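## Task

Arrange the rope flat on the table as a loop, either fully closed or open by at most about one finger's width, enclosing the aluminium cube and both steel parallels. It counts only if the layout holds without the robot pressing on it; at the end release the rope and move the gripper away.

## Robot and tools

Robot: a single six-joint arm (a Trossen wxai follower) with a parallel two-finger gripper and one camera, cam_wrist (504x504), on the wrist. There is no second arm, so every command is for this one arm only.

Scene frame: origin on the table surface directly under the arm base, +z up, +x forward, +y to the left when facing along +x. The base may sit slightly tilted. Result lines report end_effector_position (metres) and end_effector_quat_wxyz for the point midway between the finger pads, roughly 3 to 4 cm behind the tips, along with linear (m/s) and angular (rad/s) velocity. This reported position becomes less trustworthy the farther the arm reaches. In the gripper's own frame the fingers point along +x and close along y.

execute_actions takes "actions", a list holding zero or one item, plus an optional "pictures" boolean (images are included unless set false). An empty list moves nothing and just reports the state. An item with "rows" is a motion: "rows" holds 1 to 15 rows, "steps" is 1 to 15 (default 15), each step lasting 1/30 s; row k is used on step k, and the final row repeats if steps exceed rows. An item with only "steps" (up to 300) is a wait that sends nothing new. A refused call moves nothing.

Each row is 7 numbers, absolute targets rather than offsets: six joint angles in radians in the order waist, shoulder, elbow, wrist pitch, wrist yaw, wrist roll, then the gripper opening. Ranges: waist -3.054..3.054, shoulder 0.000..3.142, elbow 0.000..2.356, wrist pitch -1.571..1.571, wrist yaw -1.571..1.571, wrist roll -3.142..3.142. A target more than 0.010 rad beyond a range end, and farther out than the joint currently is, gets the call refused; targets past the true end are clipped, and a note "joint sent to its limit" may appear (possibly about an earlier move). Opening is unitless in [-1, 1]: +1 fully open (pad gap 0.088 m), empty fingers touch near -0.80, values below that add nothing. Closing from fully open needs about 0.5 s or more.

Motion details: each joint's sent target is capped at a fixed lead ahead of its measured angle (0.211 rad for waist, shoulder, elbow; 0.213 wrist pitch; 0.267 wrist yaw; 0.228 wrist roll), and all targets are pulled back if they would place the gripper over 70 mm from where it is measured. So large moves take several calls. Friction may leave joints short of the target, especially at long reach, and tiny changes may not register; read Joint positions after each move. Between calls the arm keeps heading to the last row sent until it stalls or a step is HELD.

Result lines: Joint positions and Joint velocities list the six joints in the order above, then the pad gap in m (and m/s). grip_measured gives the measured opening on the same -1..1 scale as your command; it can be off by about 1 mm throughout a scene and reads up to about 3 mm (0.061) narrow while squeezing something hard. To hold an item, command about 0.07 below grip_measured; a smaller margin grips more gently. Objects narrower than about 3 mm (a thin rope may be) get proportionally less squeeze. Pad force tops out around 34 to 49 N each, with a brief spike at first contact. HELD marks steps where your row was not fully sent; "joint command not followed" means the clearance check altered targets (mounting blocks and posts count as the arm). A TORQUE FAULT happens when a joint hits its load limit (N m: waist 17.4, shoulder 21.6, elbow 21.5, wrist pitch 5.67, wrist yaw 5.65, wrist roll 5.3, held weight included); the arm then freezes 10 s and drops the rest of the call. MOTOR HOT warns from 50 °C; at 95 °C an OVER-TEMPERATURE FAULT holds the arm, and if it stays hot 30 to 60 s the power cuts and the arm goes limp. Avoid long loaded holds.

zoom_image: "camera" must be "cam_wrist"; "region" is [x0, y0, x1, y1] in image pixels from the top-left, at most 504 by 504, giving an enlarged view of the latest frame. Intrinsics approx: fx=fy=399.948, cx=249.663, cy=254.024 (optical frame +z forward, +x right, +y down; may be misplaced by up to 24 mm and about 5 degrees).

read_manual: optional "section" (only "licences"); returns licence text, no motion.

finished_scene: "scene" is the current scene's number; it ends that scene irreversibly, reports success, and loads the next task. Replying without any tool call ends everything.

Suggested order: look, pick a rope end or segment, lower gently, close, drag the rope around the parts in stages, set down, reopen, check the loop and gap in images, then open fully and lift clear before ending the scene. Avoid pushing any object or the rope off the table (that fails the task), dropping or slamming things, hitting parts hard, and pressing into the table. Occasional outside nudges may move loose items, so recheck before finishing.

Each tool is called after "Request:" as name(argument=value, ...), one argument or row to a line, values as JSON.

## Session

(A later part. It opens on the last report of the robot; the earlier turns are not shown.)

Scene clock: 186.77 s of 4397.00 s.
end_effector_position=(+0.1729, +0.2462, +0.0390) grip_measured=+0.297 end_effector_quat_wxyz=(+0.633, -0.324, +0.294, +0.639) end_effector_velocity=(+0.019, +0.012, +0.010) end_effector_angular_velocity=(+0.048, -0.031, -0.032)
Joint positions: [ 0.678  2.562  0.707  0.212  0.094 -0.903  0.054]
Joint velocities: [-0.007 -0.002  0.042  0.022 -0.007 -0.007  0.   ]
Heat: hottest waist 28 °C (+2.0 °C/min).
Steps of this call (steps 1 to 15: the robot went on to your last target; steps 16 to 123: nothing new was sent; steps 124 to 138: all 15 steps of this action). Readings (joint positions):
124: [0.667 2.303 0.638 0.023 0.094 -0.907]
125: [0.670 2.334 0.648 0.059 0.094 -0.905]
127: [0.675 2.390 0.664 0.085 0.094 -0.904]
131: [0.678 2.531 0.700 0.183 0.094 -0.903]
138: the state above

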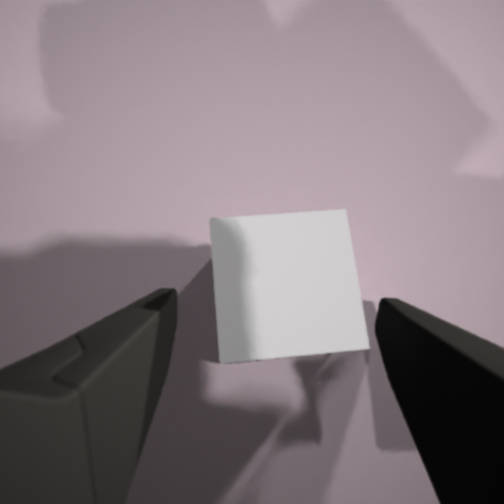

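Request:
execute_actions(
  actions=[
    {"rows":[[0.678,2.562,0.71,0.212,0.094,-0.903,-0.3]],"steps":15},
  ],
  pictures=false,
)

Request:
execute_actions(
  actions=[
    {"rows":[[0.75,2.1,0.7,-0.25,0.094,-0.83,-0.3]],"steps":15},
  ],
  pictures=false,
)

Request:
execute_actions(
  actions=[
    {"rows":[[0.5,2.15,1.15,-0.62,0.11,-1.07,-0.3]],"steps":12},
  ],
  pictures=false,
)

Request:
execute_actions(
  actions=[
    {"rows":[[0.306,2.262,1.285,-0.633,0.115,-1.265,-0.3]],"steps":15},
  ],
)

Scene clock: 200.77 s of 4397.00 s.
end_effector_position=(+0.1734, +0.2468, +0.0389) grip_measured=-0.229 end_effector_quat_wxyz=(+0.633, -0.324, +0.294, +0.638) end_effector_velocity=(+0.001, +0.001, +0.003) end_effector_angular_velocity=(+0.025, +0.014, -0.008)
Joint positions: [ 0.678  2.564  0.709  0.214  0.094 -0.903  0.028]
Joint velocities: [-0.007 -0.007 -0.002  0.007 -0.022  0.007 -0.   ]
Heat: hottest waist 27 °C (+0.0 °C/min).
Steps of this call (steps 1 to 15: the robot went on to your last target; steps 16 to 370: nothing new was sent; then 1.17 s passed at rest; steps 371 to 385: all 15 steps of this action). Readings (joint positions):
371: [0.678 2.564 0.709 0.214 0.094 -0.903]
372: [0.678 2.564 0.709 0.214 0.094 -0.903]
374: [0.678 2.564 0.709 0.214 0.094 -0.903]
378: [0.678 2.564 0.709 0.214 0.094 -0.903]
385: the state above

Scene clock: 201.27 s of 4397.00 s.
end_effector_position=(+0.1804, +0.1935, +0.1317) grip_measured=-0.229 end_effector_quat_wxyz=(+0.633, -0.326, +0.295, +0.637) end_effector_velocity=(-0.001, -0.004, -0.004) end_effector_angular_velocity=(-0.014, +0.003, +0.004)
Joint positions: [ 0.747  2.108  0.705 -0.248  0.096 -0.833  0.028]
Joint velocities: [-0.007 -0.002 -0.007 -0.007  0.007 -0.007 -0.   ]
Heat: hottest waist 26 °C (-1.0 °C/min).
Steps of this call (steps 1 to 15: all 15 steps of this action). Readings (joint positions):
1: [0.684 2.533 0.710 0.169 0.095 -0.886]
2: [0.701 2.488 0.707 0.090 0.097 -0.870]
4: [0.732 2.370 0.698 -0.039 0.096 -0.851]
8: [0.747 2.155 0.700 -0.198 0.096 -0.837]
15: the state above

Scene clock: 201.67 s of 4397.00 s.
end_effector_position=(+0.3027, +0.1546, +0.1710) grip_measured=-0.229 end_effector_quat_wxyz=(+0.645, -0.319, +0.295, +0.628) end_effector_velocity=(-0.033, -0.013, -0.014) end_effector_angular_velocity=(-0.082, +0.088, +0.135)
Joint positions: [ 0.499  2.139  1.148 -0.609  0.113 -1.064  0.028]
Joint velocities: [-0.002  0.002 -0.002 -0.168 -0.007 -0.037 -0.   ]
Heat: hottest waist 26 °C (-1.0 °C/min).
Steps of this call (steps 1 to 12: all 12 steps of this action). Readings (joint positions):
1: [0.729 2.113 0.738 -0.306 0.087 -0.886]
2: [0.681 2.126 0.787 -0.379 0.089 -0.946]
4: [0.576 2.144 0.899 -0.492 0.107 -1.009]
8: [0.498 2.145 1.098 -0.578 0.113 -1.053]
12: the state above

Scene clock: 202.17 s of 4397.00 s.
end_effector_position=(+0.3509, +0.1269, +0.1235) grip_measured=-0.229 end_effector_quat_wxyz=(+0.634, -0.321, +0.300, +0.636) end_effector_velocity=(-0.005, +0.003, -0.004) end_effector_angular_velocity=(+0.013, +0.012, +0.031)
Joint positions: [ 0.307  2.251  1.275 -0.631  0.118 -1.261  0.028]
Joint velocities: [-0.007  0.012 -0.002 -0.007 -0.022 -0.022 -0.   ]
Heat: hottest waist 27 °C (+0.0 °C/min).
Steps of this call (steps 1 to 15: all 15 steps of this action). Readings (joint positions):
1: [0.487 2.157 1.165 -0.630 0.104 -1.110]
2: [0.456 2.183 1.192 -0.635 0.100 -1.161]
4: [0.374 2.231 1.243 -0.620 0.113 -1.213]
8: [0.291 2.248 1.269 -0.630 0.122 -1.251]
15: the state above

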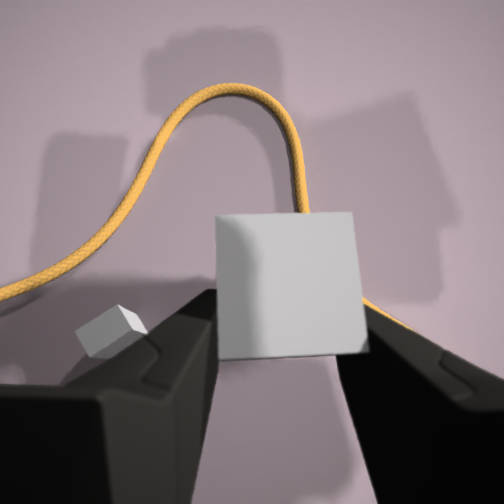

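Request:
execute_actions(
  actions=[
    {"rows":[[0.26,2.26,1.22,-0.56,0.118,-1.31,-0.3],[0.26,2.26,1.22,-0.56,0.118,-1.31,-0.3],[0.26,2.26,1.22,-0.56,0.118,-1.31,-0.3],[0.2,2.27,1.17,-0.49,0.118,-1.37,-0.3],[0.2,2.27,1.17,-0.49,0.118,-1.37,-0.3],[0.2,2.27,1.17,-0.49,0.118,-1.37,-0.3],[0.14,2.29,1.135,-0.43,0.118,-1.43,-0.3]],"steps":15},
  ],
)

Scene clock: 211.00 s of 4397.00 s.
end_effector_position=(+0.3463, +0.1056, +0.0539) grip_measured=-0.229 end_effector_quat_wxyz=(+0.638, -0.318, +0.301, +0.633) end_effector_velocity=(+0.012, +0.009, +0.009) end_effector_angular_velocity=(+0.017, -0.096, +0.014)
Joint positions: [ 0.137  2.284  1.142 -0.436  0.122 -1.424  0.028]
Joint velocities: [ 0.027 -0.002 -0.002  0.066 -0.007 -0.051 -0.   ]
Heat: hottest waist 27 °C (-2.0 °C/min).
Steps of this call (steps 1 to 15: the robot went on to your last target; steps 16 to 90: nothing new was sent; then 5.33 s passed at rest; steps 91 to 105: all 15 steps of this action). Readings (joint positions):
91: [0.304 2.252 1.268 -0.617 0.117 -1.274]
92: [0.297 2.252 1.258 -0.596 0.116 -1.285]
94: [0.274 2.253 1.236 -0.561 0.116 -1.311]
98: [0.192 2.264 1.175 -0.476 0.118 -1.385]
105: the state above

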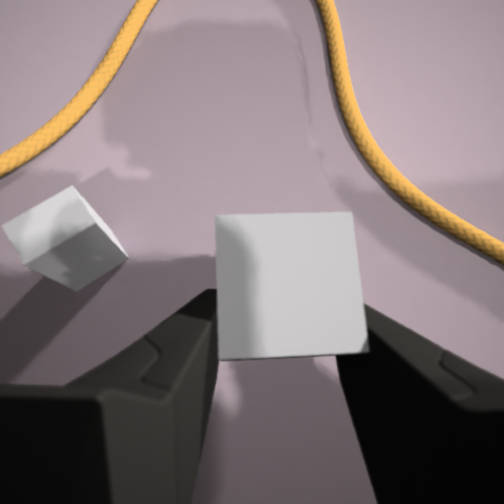

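Request:
execute_actions(
  actions=[
    {"rows":[[0.113,2.315,1.142,-0.41,0.118,-1.45,-0.3]],"steps":15},
  ],
  pictures=false,
)

Scene clock: 215.10 s of 4397.00 s.
end_effector_position=(+0.3475, +0.1057, +0.0436) grip_measured=-0.229 end_effector_quat_wxyz=(+0.638, -0.318, +0.301, +0.633) end_effector_velocity=(+0.001, -0.002, -0.001) end_effector_angular_velocity=(-0.006, -0.009, -0.002)
Joint positions: [ 0.115  2.306  1.142 -0.411  0.121 -1.447  0.028]
Joint velocities: [-0.002 -0.002 -0.002  0.007  0.007 -0.007 -0.   ]
Heat: hottest waist 28 °C (-2.0 °C/min).
Steps of this call (steps 1 to 15: the robot went on to your last target; steps 16 to 90: nothing new was sent; then 0.60 s passed at rest; steps 91 to 105: all 15 steps of this action). Readings (joint positions):
91: [0.137 2.287 1.142 -0.428 0.121 -1.432]
92: [0.134 2.290 1.142 -0.421 0.121 -1.437]
94: [0.124 2.298 1.142 -0.415 0.121 -1.442]
98: [0.115 2.306 1.142 -0.413 0.121 -1.446]
105: the state above

Request:
execute_actions(
  actions=[
    {"rows":[[0.115,2.306,1.142,-0.411,0.121,-1.447,0.0]],"steps":10},
  ],
  pictures=false,
)

Request:
execute_actions(
  actions=[
    {"rows":[[0.2,2.05,1.2,-0.74,0.121,-1.4,0.0]],"steps":12},
  ],
  pictures=false,
)

Request:
execute_actions(
  actions=[
    {"rows":[[0.25,1.55,1.2,-1.25,0.121,-1.35,1]],"steps":15},
  ],
)

Request:
execute_actions(
  actions=[
    {"rows":[[-0.39,1.203,1.07,-1.072,0.717,-0.53,1]],"steps":15},
  ],
  pictures=false,
)

Request:
execute_actions(
  actions=[
    {"steps":10},
  ],
)

Scene clock: 223.60 s of 4397.00 s.
end_effector_position=(+0.3475, +0.1057, +0.0436) grip_measured=-0.010 end_effector_quat_wxyz=(+0.638, -0.318, +0.301, +0.633) end_effector_velocity=(-0.002, -0.002, -0.001) end_effector_angular_velocity=(-0.008, +0.002, +0.008)
Joint positions: [ 0.115  2.306  1.142 -0.411  0.121 -1.447  0.039]
Joint velocities: [-0.002 -0.002 -0.002 -0.007  0.007 -0.007  0.004]
Heat: hottest waist 28 °C (-3.0 °C/min).
Steps of this call (steps 1 to 15: the robot went on to your last target; steps 16 to 90: nothing new was sent; then 5.17 s passed at rest; steps 91 to 100: all 10 steps of this action). Readings (joint positions):
91: [0.115 2.306 1.142 -0.411 0.121 -1.447]
92: [0.115 2.306 1.142 -0.411 0.121 -1.447]
94: [0.115 2.306 1.142 -0.411 0.121 -1.447]
98: [0.115 2.306 1.142 -0.411 0.121 -1.447]
100: the state above

Scene clock: 224.00 s of 4397.00 s.
end_effector_position=(+0.3448, +0.0574, +0.1362) grip_measured=-0.003 end_effector_quat_wxyz=(+0.638, -0.335, +0.283, +0.634) end_effector_velocity=(-0.057, +0.022, -0.041) end_effector_angular_velocity=(-0.052, +0.184, +0.170)
Joint positions: [ 0.205  2.042  1.209 -0.733  0.121 -1.404  0.039]
Joint velocities: [-0.002  0.085 -0.076 -0.095 -0.007  0.007 -0.   ]
Heat: hottest waist 28 °C (-3.0 °C/min).
Steps of this call (steps 1 to 12: all 12 steps of this action). Readings (joint positions):
1: [0.119 2.284 1.149 -0.445 0.123 -1.439]
2: [0.132 2.257 1.152 -0.505 0.124 -1.430]
4: [0.166 2.170 1.158 -0.617 0.123 -1.417]
8: [0.204 2.050 1.206 -0.704 0.121 -1.406]
12: the state above

Scene clock: 224.50 s of 4397.00 s.
end_effector_position=(+0.2567, -0.0502, +0.2321) grip_measured=+0.998 end_effector_quat_wxyz=(+0.634, -0.333, +0.286, +0.637) end_effector_velocity=(-0.012, -0.001, +0.000) end_effector_angular_velocity=(+0.008, +0.033, +0.040)
Joint positions: [ 0.251  1.55   1.208 -1.243  0.121 -1.353  0.088]
Joint velocities: [-0.002 -0.007 -0.002 -0.051 -0.022 -0.007  0.003]
Heat: hottest waist 28 °C (-3.0 °C/min).
Steps of this call (steps 1 to 15: all 15 steps of this action). Readings (joint positions):
1: [0.207 2.020 1.208 -0.767 0.121 -1.390]
2: [0.214 1.989 1.203 -0.840 0.121 -1.379]
4: [0.235 1.882 1.194 -0.970 0.121 -1.366]
8: [0.251 1.640 1.202 -1.178 0.121 -1.356]
15: the state above

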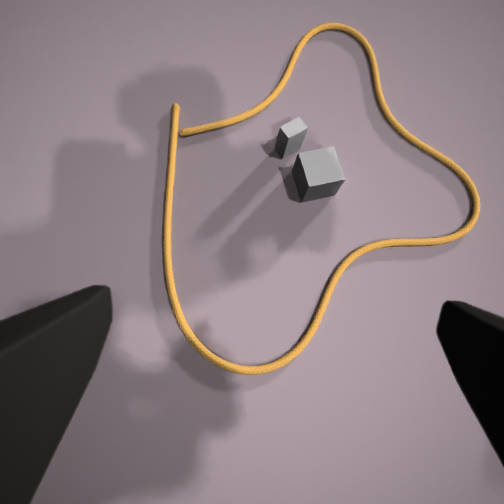

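Scene clock: 225.00 s of 4397.00 s.
end_effector_position=(+0.1948, -0.2715, +0.1295) grip_measured=+1.000 end_effector_quat_wxyz=(+0.721, -0.027, +0.692, +0.029) end_effector_velocity=(-0.036, -0.021, -0.032) end_effector_angular_velocity=(-0.003, +0.157, -0.650)
Joint positions: [-0.374  1.211  1.083 -1.075  0.707 -0.58   0.088]
Joint velocities: [-0.178 -0.002 -0.042  0.022  0.037  0.535  0.   ]
Heat: hottest waist 28 °C (-3.0 °C/min).
Steps of this call (steps 1 to 15: all 15 steps of this action). Readings (joint positions):
1: [0.239 1.526 1.189 -1.209 0.153 -1.313]
2: [0.202 1.490 1.158 -1.169 0.217 -1.257]
4: [0.104 1.407 1.123 -1.137 0.340 -1.158]
8: [-0.090 1.263 1.104 -1.091 0.572 -0.947]
15: the state above

Scene clock: 225.33 s of 4397.00 s.
end_effector_position=(+0.1921, -0.2738, +0.1277) grip_measured=+1.000 end_effector_quat_wxyz=(+0.718, -0.010, +0.696, +0.007) end_effector_velocity=(-0.003, +0.002, -0.000) end_effector_angular_velocity=(+0.009, +0.003, -0.004)
Joint positions: [-0.385  1.209  1.081 -1.074  0.714 -0.534  0.088]
Joint velocities: [-0.002 -0.007 -0.007 -0.007 -0.007  0.007  0.   ]
Heat: hottest waist 28 °C (-3.0 °C/min).
Steps of this call (steps 1 to 10: the robot went on to your last target). Readings (joint positions):
1: [-0.378 1.211 1.082 -1.075 0.708 -0.565]
2: [-0.380 1.211 1.081 -1.074 0.710 -0.555]
4: [-0.382 1.210 1.081 -1.074 0.712 -0.543]
8: [-0.384 1.209 1.081 -1.074 0.714 -0.535]
10: the state above

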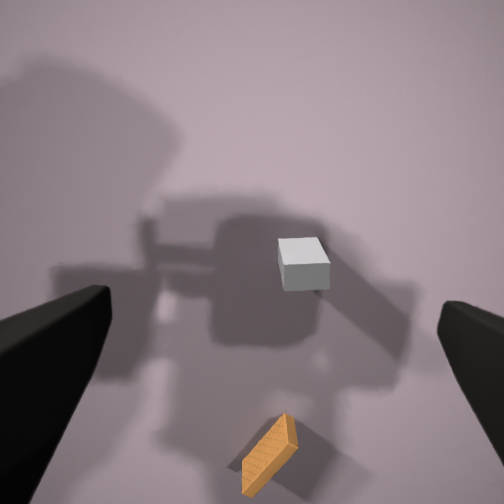

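Request:
execute_actions(
  actions=[
    {"rows":[[-0.565,1.18,1.0,-0.902,0.645,-0.727,0.1]],"steps":12},
  ],
)

Request:
execute_actions(
  actions=[
    {"rows":[[-0.62,1.22,0.96,-0.79,0.615,-0.79,0.1],[-0.62,1.22,0.96,-0.79,0.615,-0.79,0.1],[-0.62,1.22,0.96,-0.79,0.615,-0.79,0.1],[-0.62,1.22,0.96,-0.79,0.615,-0.79,0.1],[-0.685,1.255,0.905,-0.669,0.585,-0.855,0.1]],"steps":15},
  ],
)

Scene clock: 235.67 s of 4397.00 s.
end_effector_position=(+0.1785, -0.2902, +0.0968) grip_measured=+0.116 end_effector_quat_wxyz=(+0.715, -0.007, +0.699, +0.003) end_effector_velocity=(+0.001, -0.003, +0.001) end_effector_angular_velocity=(-0.000, -0.025, +0.009)
Joint positions: [-0.559  1.187  1.012 -0.905  0.648 -0.722  0.045]
Joint velocities: [-0.012 -0.012 -0.002  0.022 -0.022 -0.037 -0.009]
Heat: hottest waist 26 °C (-3.0 °C/min).
Steps of this call (steps 1 to 30: the robot went on to your last target; steps 31 to 90: nothing new was sent; then 6.93 s passed at rest; steps 91 to 102: all 12 steps of this action). Readings (joint positions):
91: [-0.405 1.204 1.068 -1.034 0.694 -0.577]
92: [-0.450 1.197 1.051 -0.985 0.678 -0.624]
94: [-0.524 1.192 1.029 -0.946 0.669 -0.677]
98: [-0.557 1.190 1.013 -0.913 0.651 -0.714]
102: the state above

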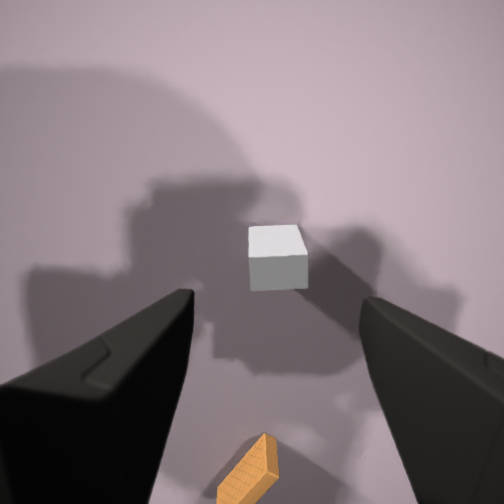

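Scene clock: 236.17 s of 4397.00 s.
end_effector_position=(+0.1798, -0.2906, +0.0519) grip_measured=+0.103 end_effector_quat_wxyz=(+0.715, -0.007, +0.699, +0.002) end_effector_velocity=(-0.005, +0.006, -0.002) end_effector_angular_velocity=(+0.031, +0.008, +0.029)
Joint positions: [-0.68   1.247  0.914 -0.672  0.589 -0.851  0.044]
Joint velocities: [-0.012 -0.002 -0.007 -0.022 -0.022 -0.022 -0.   ]
Heat: hottest waist 26 °C (-3.0 °C/min).
Steps of this call (steps 1 to 15: all 15 steps of this action). Readings (joint positions):
1: [-0.566 1.188 1.004 -0.880 0.639 -0.739]
2: [-0.581 1.190 0.995 -0.847 0.632 -0.754]
4: [-0.604 1.202 0.983 -0.818 0.626 -0.771]
8: [-0.666 1.237 0.931 -0.705 0.597 -0.833]
15: the state above

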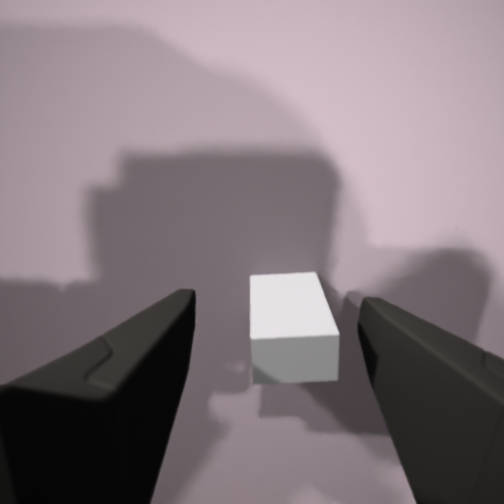

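Request:
execute_actions(
  actions=[
    {"rows":[[-0.68,1.247,0.914,-0.672,0.589,-0.851,-0.52]],"steps":14},
  ],
  pictures=false,
)

Request:
execute_actions(
  actions=[
    {"rows":[[-0.39,1.203,1.07,-1.072,0.717,-0.53,-0.52]],"steps":12},
  ],
  pictures=false,
)

Request:
execute_actions(
  actions=[
    {"rows":[[0.15,1.6,1.0,-1.05,0.78,0.2,-0.52]],"steps":15},
  ],
  pictures=false,
)

Request:
execute_actions(
  actions=[
    {"rows":[[0.514,2.104,0.995,-0.922,0.666,0.675,-0.52]],"steps":15},
  ],
)

Request:
execute_actions(
  actions=[
    {"rows":[[0.45,2.14,0.93,-0.78,0.69,0.6,-0.52],[0.45,2.14,0.93,-0.78,0.69,0.6,-0.52],[0.45,2.14,0.93,-0.78,0.69,0.6,-0.52],[0.45,2.14,0.93,-0.78,0.69,0.6,-0.52],[0.385,2.178,0.875,-0.63,0.72,0.52,-0.52]],"steps":15},
  ],
)

Scene clock: 246.47 s of 4397.00 s.
end_effector_position=(+0.1800, -0.2907, +0.0519) grip_measured=-0.457 end_effector_quat_wxyz=(+0.715, -0.008, +0.699, +0.002) end_effector_velocity=(-0.002, -0.000, -0.000) end_effector_angular_velocity=(+0.006, +0.001, +0.004)
Joint positions: [-0.68   1.247  0.914 -0.671  0.588 -0.852  0.017]
Joint velocities: [-0.007 -0.002  0.002 -0.007 -0.007 -0.007  0.   ]
Heat: hottest waist 25 °C (-3.0 °C/min).
Steps of this call (steps 1 to 15: the robot went on to your last target; steps 16 to 90: nothing new was sent; then 6.83 s passed at rest; steps 91 to 104: all 14 steps of this action). Readings (joint positions):
91: [-0.680 1.247 0.914 -0.670 0.588 -0.852]
92: [-0.680 1.247 0.914 -0.670 0.588 -0.852]
94: [-0.680 1.247 0.914 -0.670 0.588 -0.852]
98: [-0.680 1.247 0.914 -0.671 0.588 -0.852]
104: the state above

Scene clock: 246.87 s of 4397.00 s.
end_effector_position=(+0.1888, -0.2726, +0.1246) grip_measured=-0.457 end_effector_quat_wxyz=(+0.716, -0.008, +0.698, +0.006) end_effector_velocity=(-0.007, +0.004, +0.003) end_effector_angular_velocity=(-0.012, +0.033, +0.001)
Joint positions: [-0.396  1.201  1.064 -1.064  0.712 -0.537  0.017]
Joint velocities: [ 0.027 -0.002 -0.002 -0.051  0.037  0.051 -0.   ]
Heat: hottest waist 25 °C (-3.0 °C/min).
Steps of this call (steps 1 to 12: all 12 steps of this action). Readings (joint positions):
1: [-0.656 1.244 0.938 -0.725 0.624 -0.797]
2: [-0.602 1.244 0.966 -0.797 0.657 -0.729]
4: [-0.481 1.229 1.021 -0.910 0.680 -0.625]
8: [-0.400 1.201 1.064 -1.036 0.708 -0.553]
12: the state above

Scene clock: 247.37 s of 4397.00 s.
end_effector_position=(+0.2652, -0.1191, +0.1380) grip_measured=-0.457 end_effector_quat_wxyz=(+0.735, +0.006, +0.679, -0.001) end_effector_velocity=(-0.003, +0.008, -0.005) end_effector_angular_velocity=(+0.034, +0.029, -0.212)
Joint positions: [ 0.146  1.592  1.004 -1.049  0.778  0.177  0.017]
Joint velocities: [ 0.002  0.022 -0.007 -0.007 -0.022  0.242 -0.   ]
Heat: hottest waist 25 °C (-3.0 °C/min).
Steps of this call (steps 1 to 15: all 15 steps of this action). Readings (joint positions):
1: [-0.375 1.226 1.060 -1.067 0.739 -0.489]
2: [-0.327 1.257 1.058 -1.061 0.762 -0.427]
4: [-0.224 1.358 1.047 -1.047 0.764 -0.315]
8: [0.001 1.550 1.013 -1.049 0.771 -0.064]
15: the state above

Scene clock: 247.87 s of 4397.00 s.
end_effector_position=(+0.2492, +0.0476, +0.1157) grip_measured=-0.457 end_effector_quat_wxyz=(+0.716, -0.008, +0.698, +0.008) end_effector_velocity=(+0.004, -0.001, +0.001) end_effector_angular_velocity=(-0.018, -0.039, -0.072)
Joint positions: [ 0.514  2.095  0.994 -0.923  0.665  0.666  0.017]
Joint velocities: [ 0.007 -0.002 -0.007  0.022  0.037  0.066 -0.   ]
Heat: hottest waist 25 °C (-3.0 °C/min).
Steps of this call (steps 1 to 15: all 15 steps of this action). Readings (joint positions):
1: [0.159 1.616 1.004 -1.042 0.773 0.221]
2: [0.193 1.645 1.006 -1.007 0.756 0.272]
4: [0.286 1.737 1.012 -0.961 0.715 0.376]
8: [0.469 1.959 1.010 -0.927 0.677 0.586]
15: the state above

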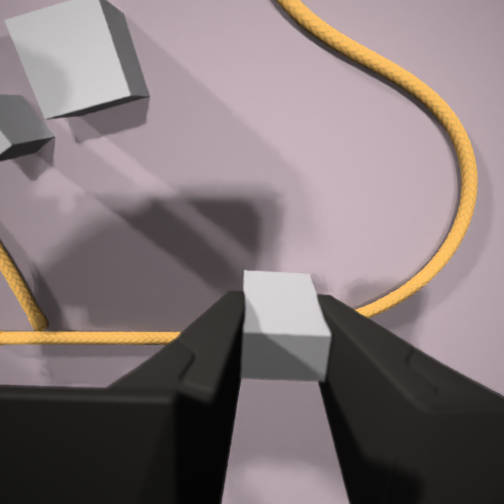

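Scene clock: 248.37 s of 4397.00 s.
end_effector_position=(+0.2532, +0.0491, +0.0599) grip_measured=-0.457 end_effector_quat_wxyz=(+0.718, -0.003, +0.696, +0.003) end_effector_velocity=(+0.000, +0.001, -0.000) end_effector_angular_velocity=(+0.008, +0.001, +0.030)
Joint positions: [ 0.387  2.171  0.883 -0.634  0.718  0.525  0.017]
Joint velocities: [-0.002 -0.002 -0.002  0.007 -0.007 -0.037 -0.   ]
Heat: hottest waist 25 °C (-3.0 °C/min).
Steps of this call (steps 1 to 15: all 15 steps of this action). Readings (joint positions):
1: [0.510 2.097 0.985 -0.894 0.670 0.654]
2: [0.497 2.102 0.975 -0.851 0.676 0.638]
4: [0.469 2.120 0.959 -0.814 0.683 0.619]
8: [0.403 2.161 0.901 -0.675 0.709 0.546]
15: the state above

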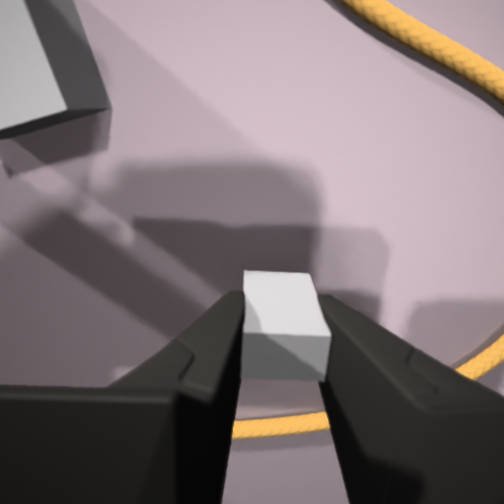

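Request:
execute_actions(
  actions=[
    {"rows":[[0.368,2.187,0.862,-0.6,0.724,0.51,-0.52]],"steps":12},
  ],
  pictures=false,
)

Request:
execute_actions(
  actions=[
    {"rows":[[0.368,2.187,0.862,-0.6,0.724,0.51,0.1]],"steps":10},
  ],
  pictures=false,
)

Request:
execute_actions(
  actions=[
    {"rows":[[0.45,2.14,0.93,-0.78,0.69,0.6,0.1],[0.45,2.14,0.93,-0.78,0.69,0.6,0.1],[0.45,2.14,0.93,-0.78,0.69,0.6,0.1],[0.45,2.14,0.93,-0.78,0.69,0.6,0.1],[0.514,2.104,0.995,-0.922,0.666,0.675,0.1]],"steps":12},
  ],
  pictures=false,
)

Request:
execute_actions(
  actions=[
    {"rows":[[0.7,1.8,1.2,-1.3,0.45,0.7,1]],"steps":15},
  ],
)

Scene clock: 253.97 s of 4397.00 s.
end_effector_position=(+0.2531, +0.0489, +0.0540) grip_measured=-0.457 end_effector_quat_wxyz=(+0.718, -0.000, +0.696, +0.001) end_effector_velocity=(-0.004, -0.002, -0.000) end_effector_angular_velocity=(-0.002, +0.020, +0.020)
Joint positions: [ 0.372  2.178  0.871 -0.602  0.721  0.513  0.017]
Joint velocities: [-0.002 -0.002 -0.002 -0.022 -0.007 -0.007  0.   ]
Heat: hottest waist 25 °C (-2.0 °C/min).
Steps of this call (steps 1 to 15: the robot went on to your last target; steps 16 to 90: nothing new was sent; then 2.20 s passed at rest; steps 91 to 102: all 12 steps of this action). Readings (joint positions):
91: [0.386 2.172 0.881 -0.625 0.718 0.520]
92: [0.383 2.173 0.878 -0.616 0.720 0.518]
94: [0.376 2.176 0.875 -0.609 0.721 0.515]
98: [0.372 2.178 0.871 -0.603 0.721 0.513]
102: the state above

Scene clock: 254.30 s of 4397.00 s.
end_effector_position=(+0.2531, +0.0489, +0.0540) grip_measured=+0.081 end_effector_quat_wxyz=(+0.718, -0.000, +0.696, +0.001) end_effector_velocity=(-0.004, -0.002, -0.000) end_effector_angular_velocity=(-0.002, +0.020, +0.020)
Joint positions: [ 0.372  2.178  0.871 -0.601  0.721  0.513  0.043]
Joint velocities: [-0.002 -0.002 -0.002 -0.022 -0.007 -0.007  0.009]
Heat: hottest waist 25 °C (-2.0 °C/min).
Steps of this call (steps 1 to 10: all 10 steps of this action). Readings (joint positions):
1: [0.372 2.178 0.871 -0.602 0.721 0.513]
2: [0.372 2.178 0.871 -0.602 0.721 0.513]
4: [0.372 2.178 0.871 -0.601 0.721 0.513]
8: [0.372 2.178 0.871 -0.601 0.721 0.513]
10: the state above

Scene clock: 254.70 s of 4397.00 s.
end_effector_position=(+0.2494, +0.0493, +0.1128) grip_measured=+0.097 end_effector_quat_wxyz=(+0.718, -0.010, +0.696, +0.006) end_effector_velocity=(-0.024, -0.013, -0.002) end_effector_angular_velocity=(-0.045, +0.112, +0.035)
Joint positions: [ 0.514  2.106  0.99  -0.91   0.671  0.667  0.044]
Joint velocities: [-0.002  0.002 -0.002 -0.139 -0.037  0.051  0.   ]
Heat: hottest waist 25 °C (-2.0 °C/min).
Steps of this call (steps 1 to 12: all 12 steps of this action). Readings (joint positions):
1: [0.378 2.176 0.881 -0.640 0.718 0.532]
2: [0.395 2.173 0.891 -0.691 0.710 0.552]
4: [0.430 2.158 0.904 -0.737 0.700 0.576]
8: [0.498 2.121 0.968 -0.876 0.676 0.649]
12: the state above

Scene clock: 255.20 s of 4397.00 s.
end_effector_position=(+0.2321, +0.0270, +0.2462) grip_measured=+0.999 end_effector_quat_wxyz=(+0.735, +0.060, +0.666, +0.109) end_effector_velocity=(-0.008, -0.008, -0.002) end_effector_angular_velocity=(-0.024, +0.036, +0.003)
Joint positions: [ 0.701  1.798  1.204 -1.293  0.454  0.697  0.088]
Joint velocities: [-0.002 -0.007 -0.002 -0.051 -0.007  0.022  0.002]
Heat: hottest waist 25 °C (-2.0 °C/min).
Steps of this call (steps 1 to 15: all 15 steps of this action). Readings (joint positions):
1: [0.521 2.092 1.007 -0.943 0.643 0.672]
2: [0.543 2.075 1.026 -0.987 0.601 0.676]
4: [0.604 2.006 1.080 -1.066 0.544 0.683]
8: [0.691 1.835 1.183 -1.240 0.476 0.694]
15: the state above

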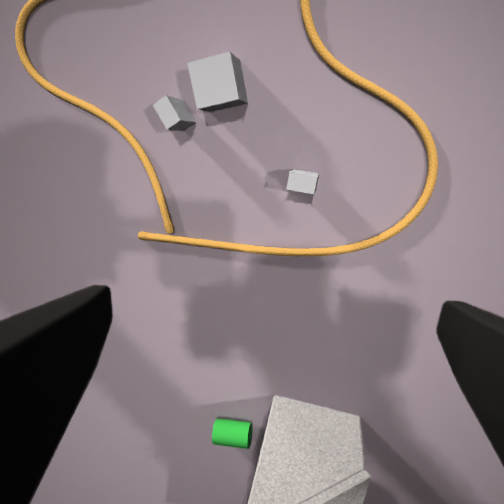

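The loop is closed with all three objects inside.

Request:
finished_scene(
  scene=1,
)

The scene is finished: the task was done.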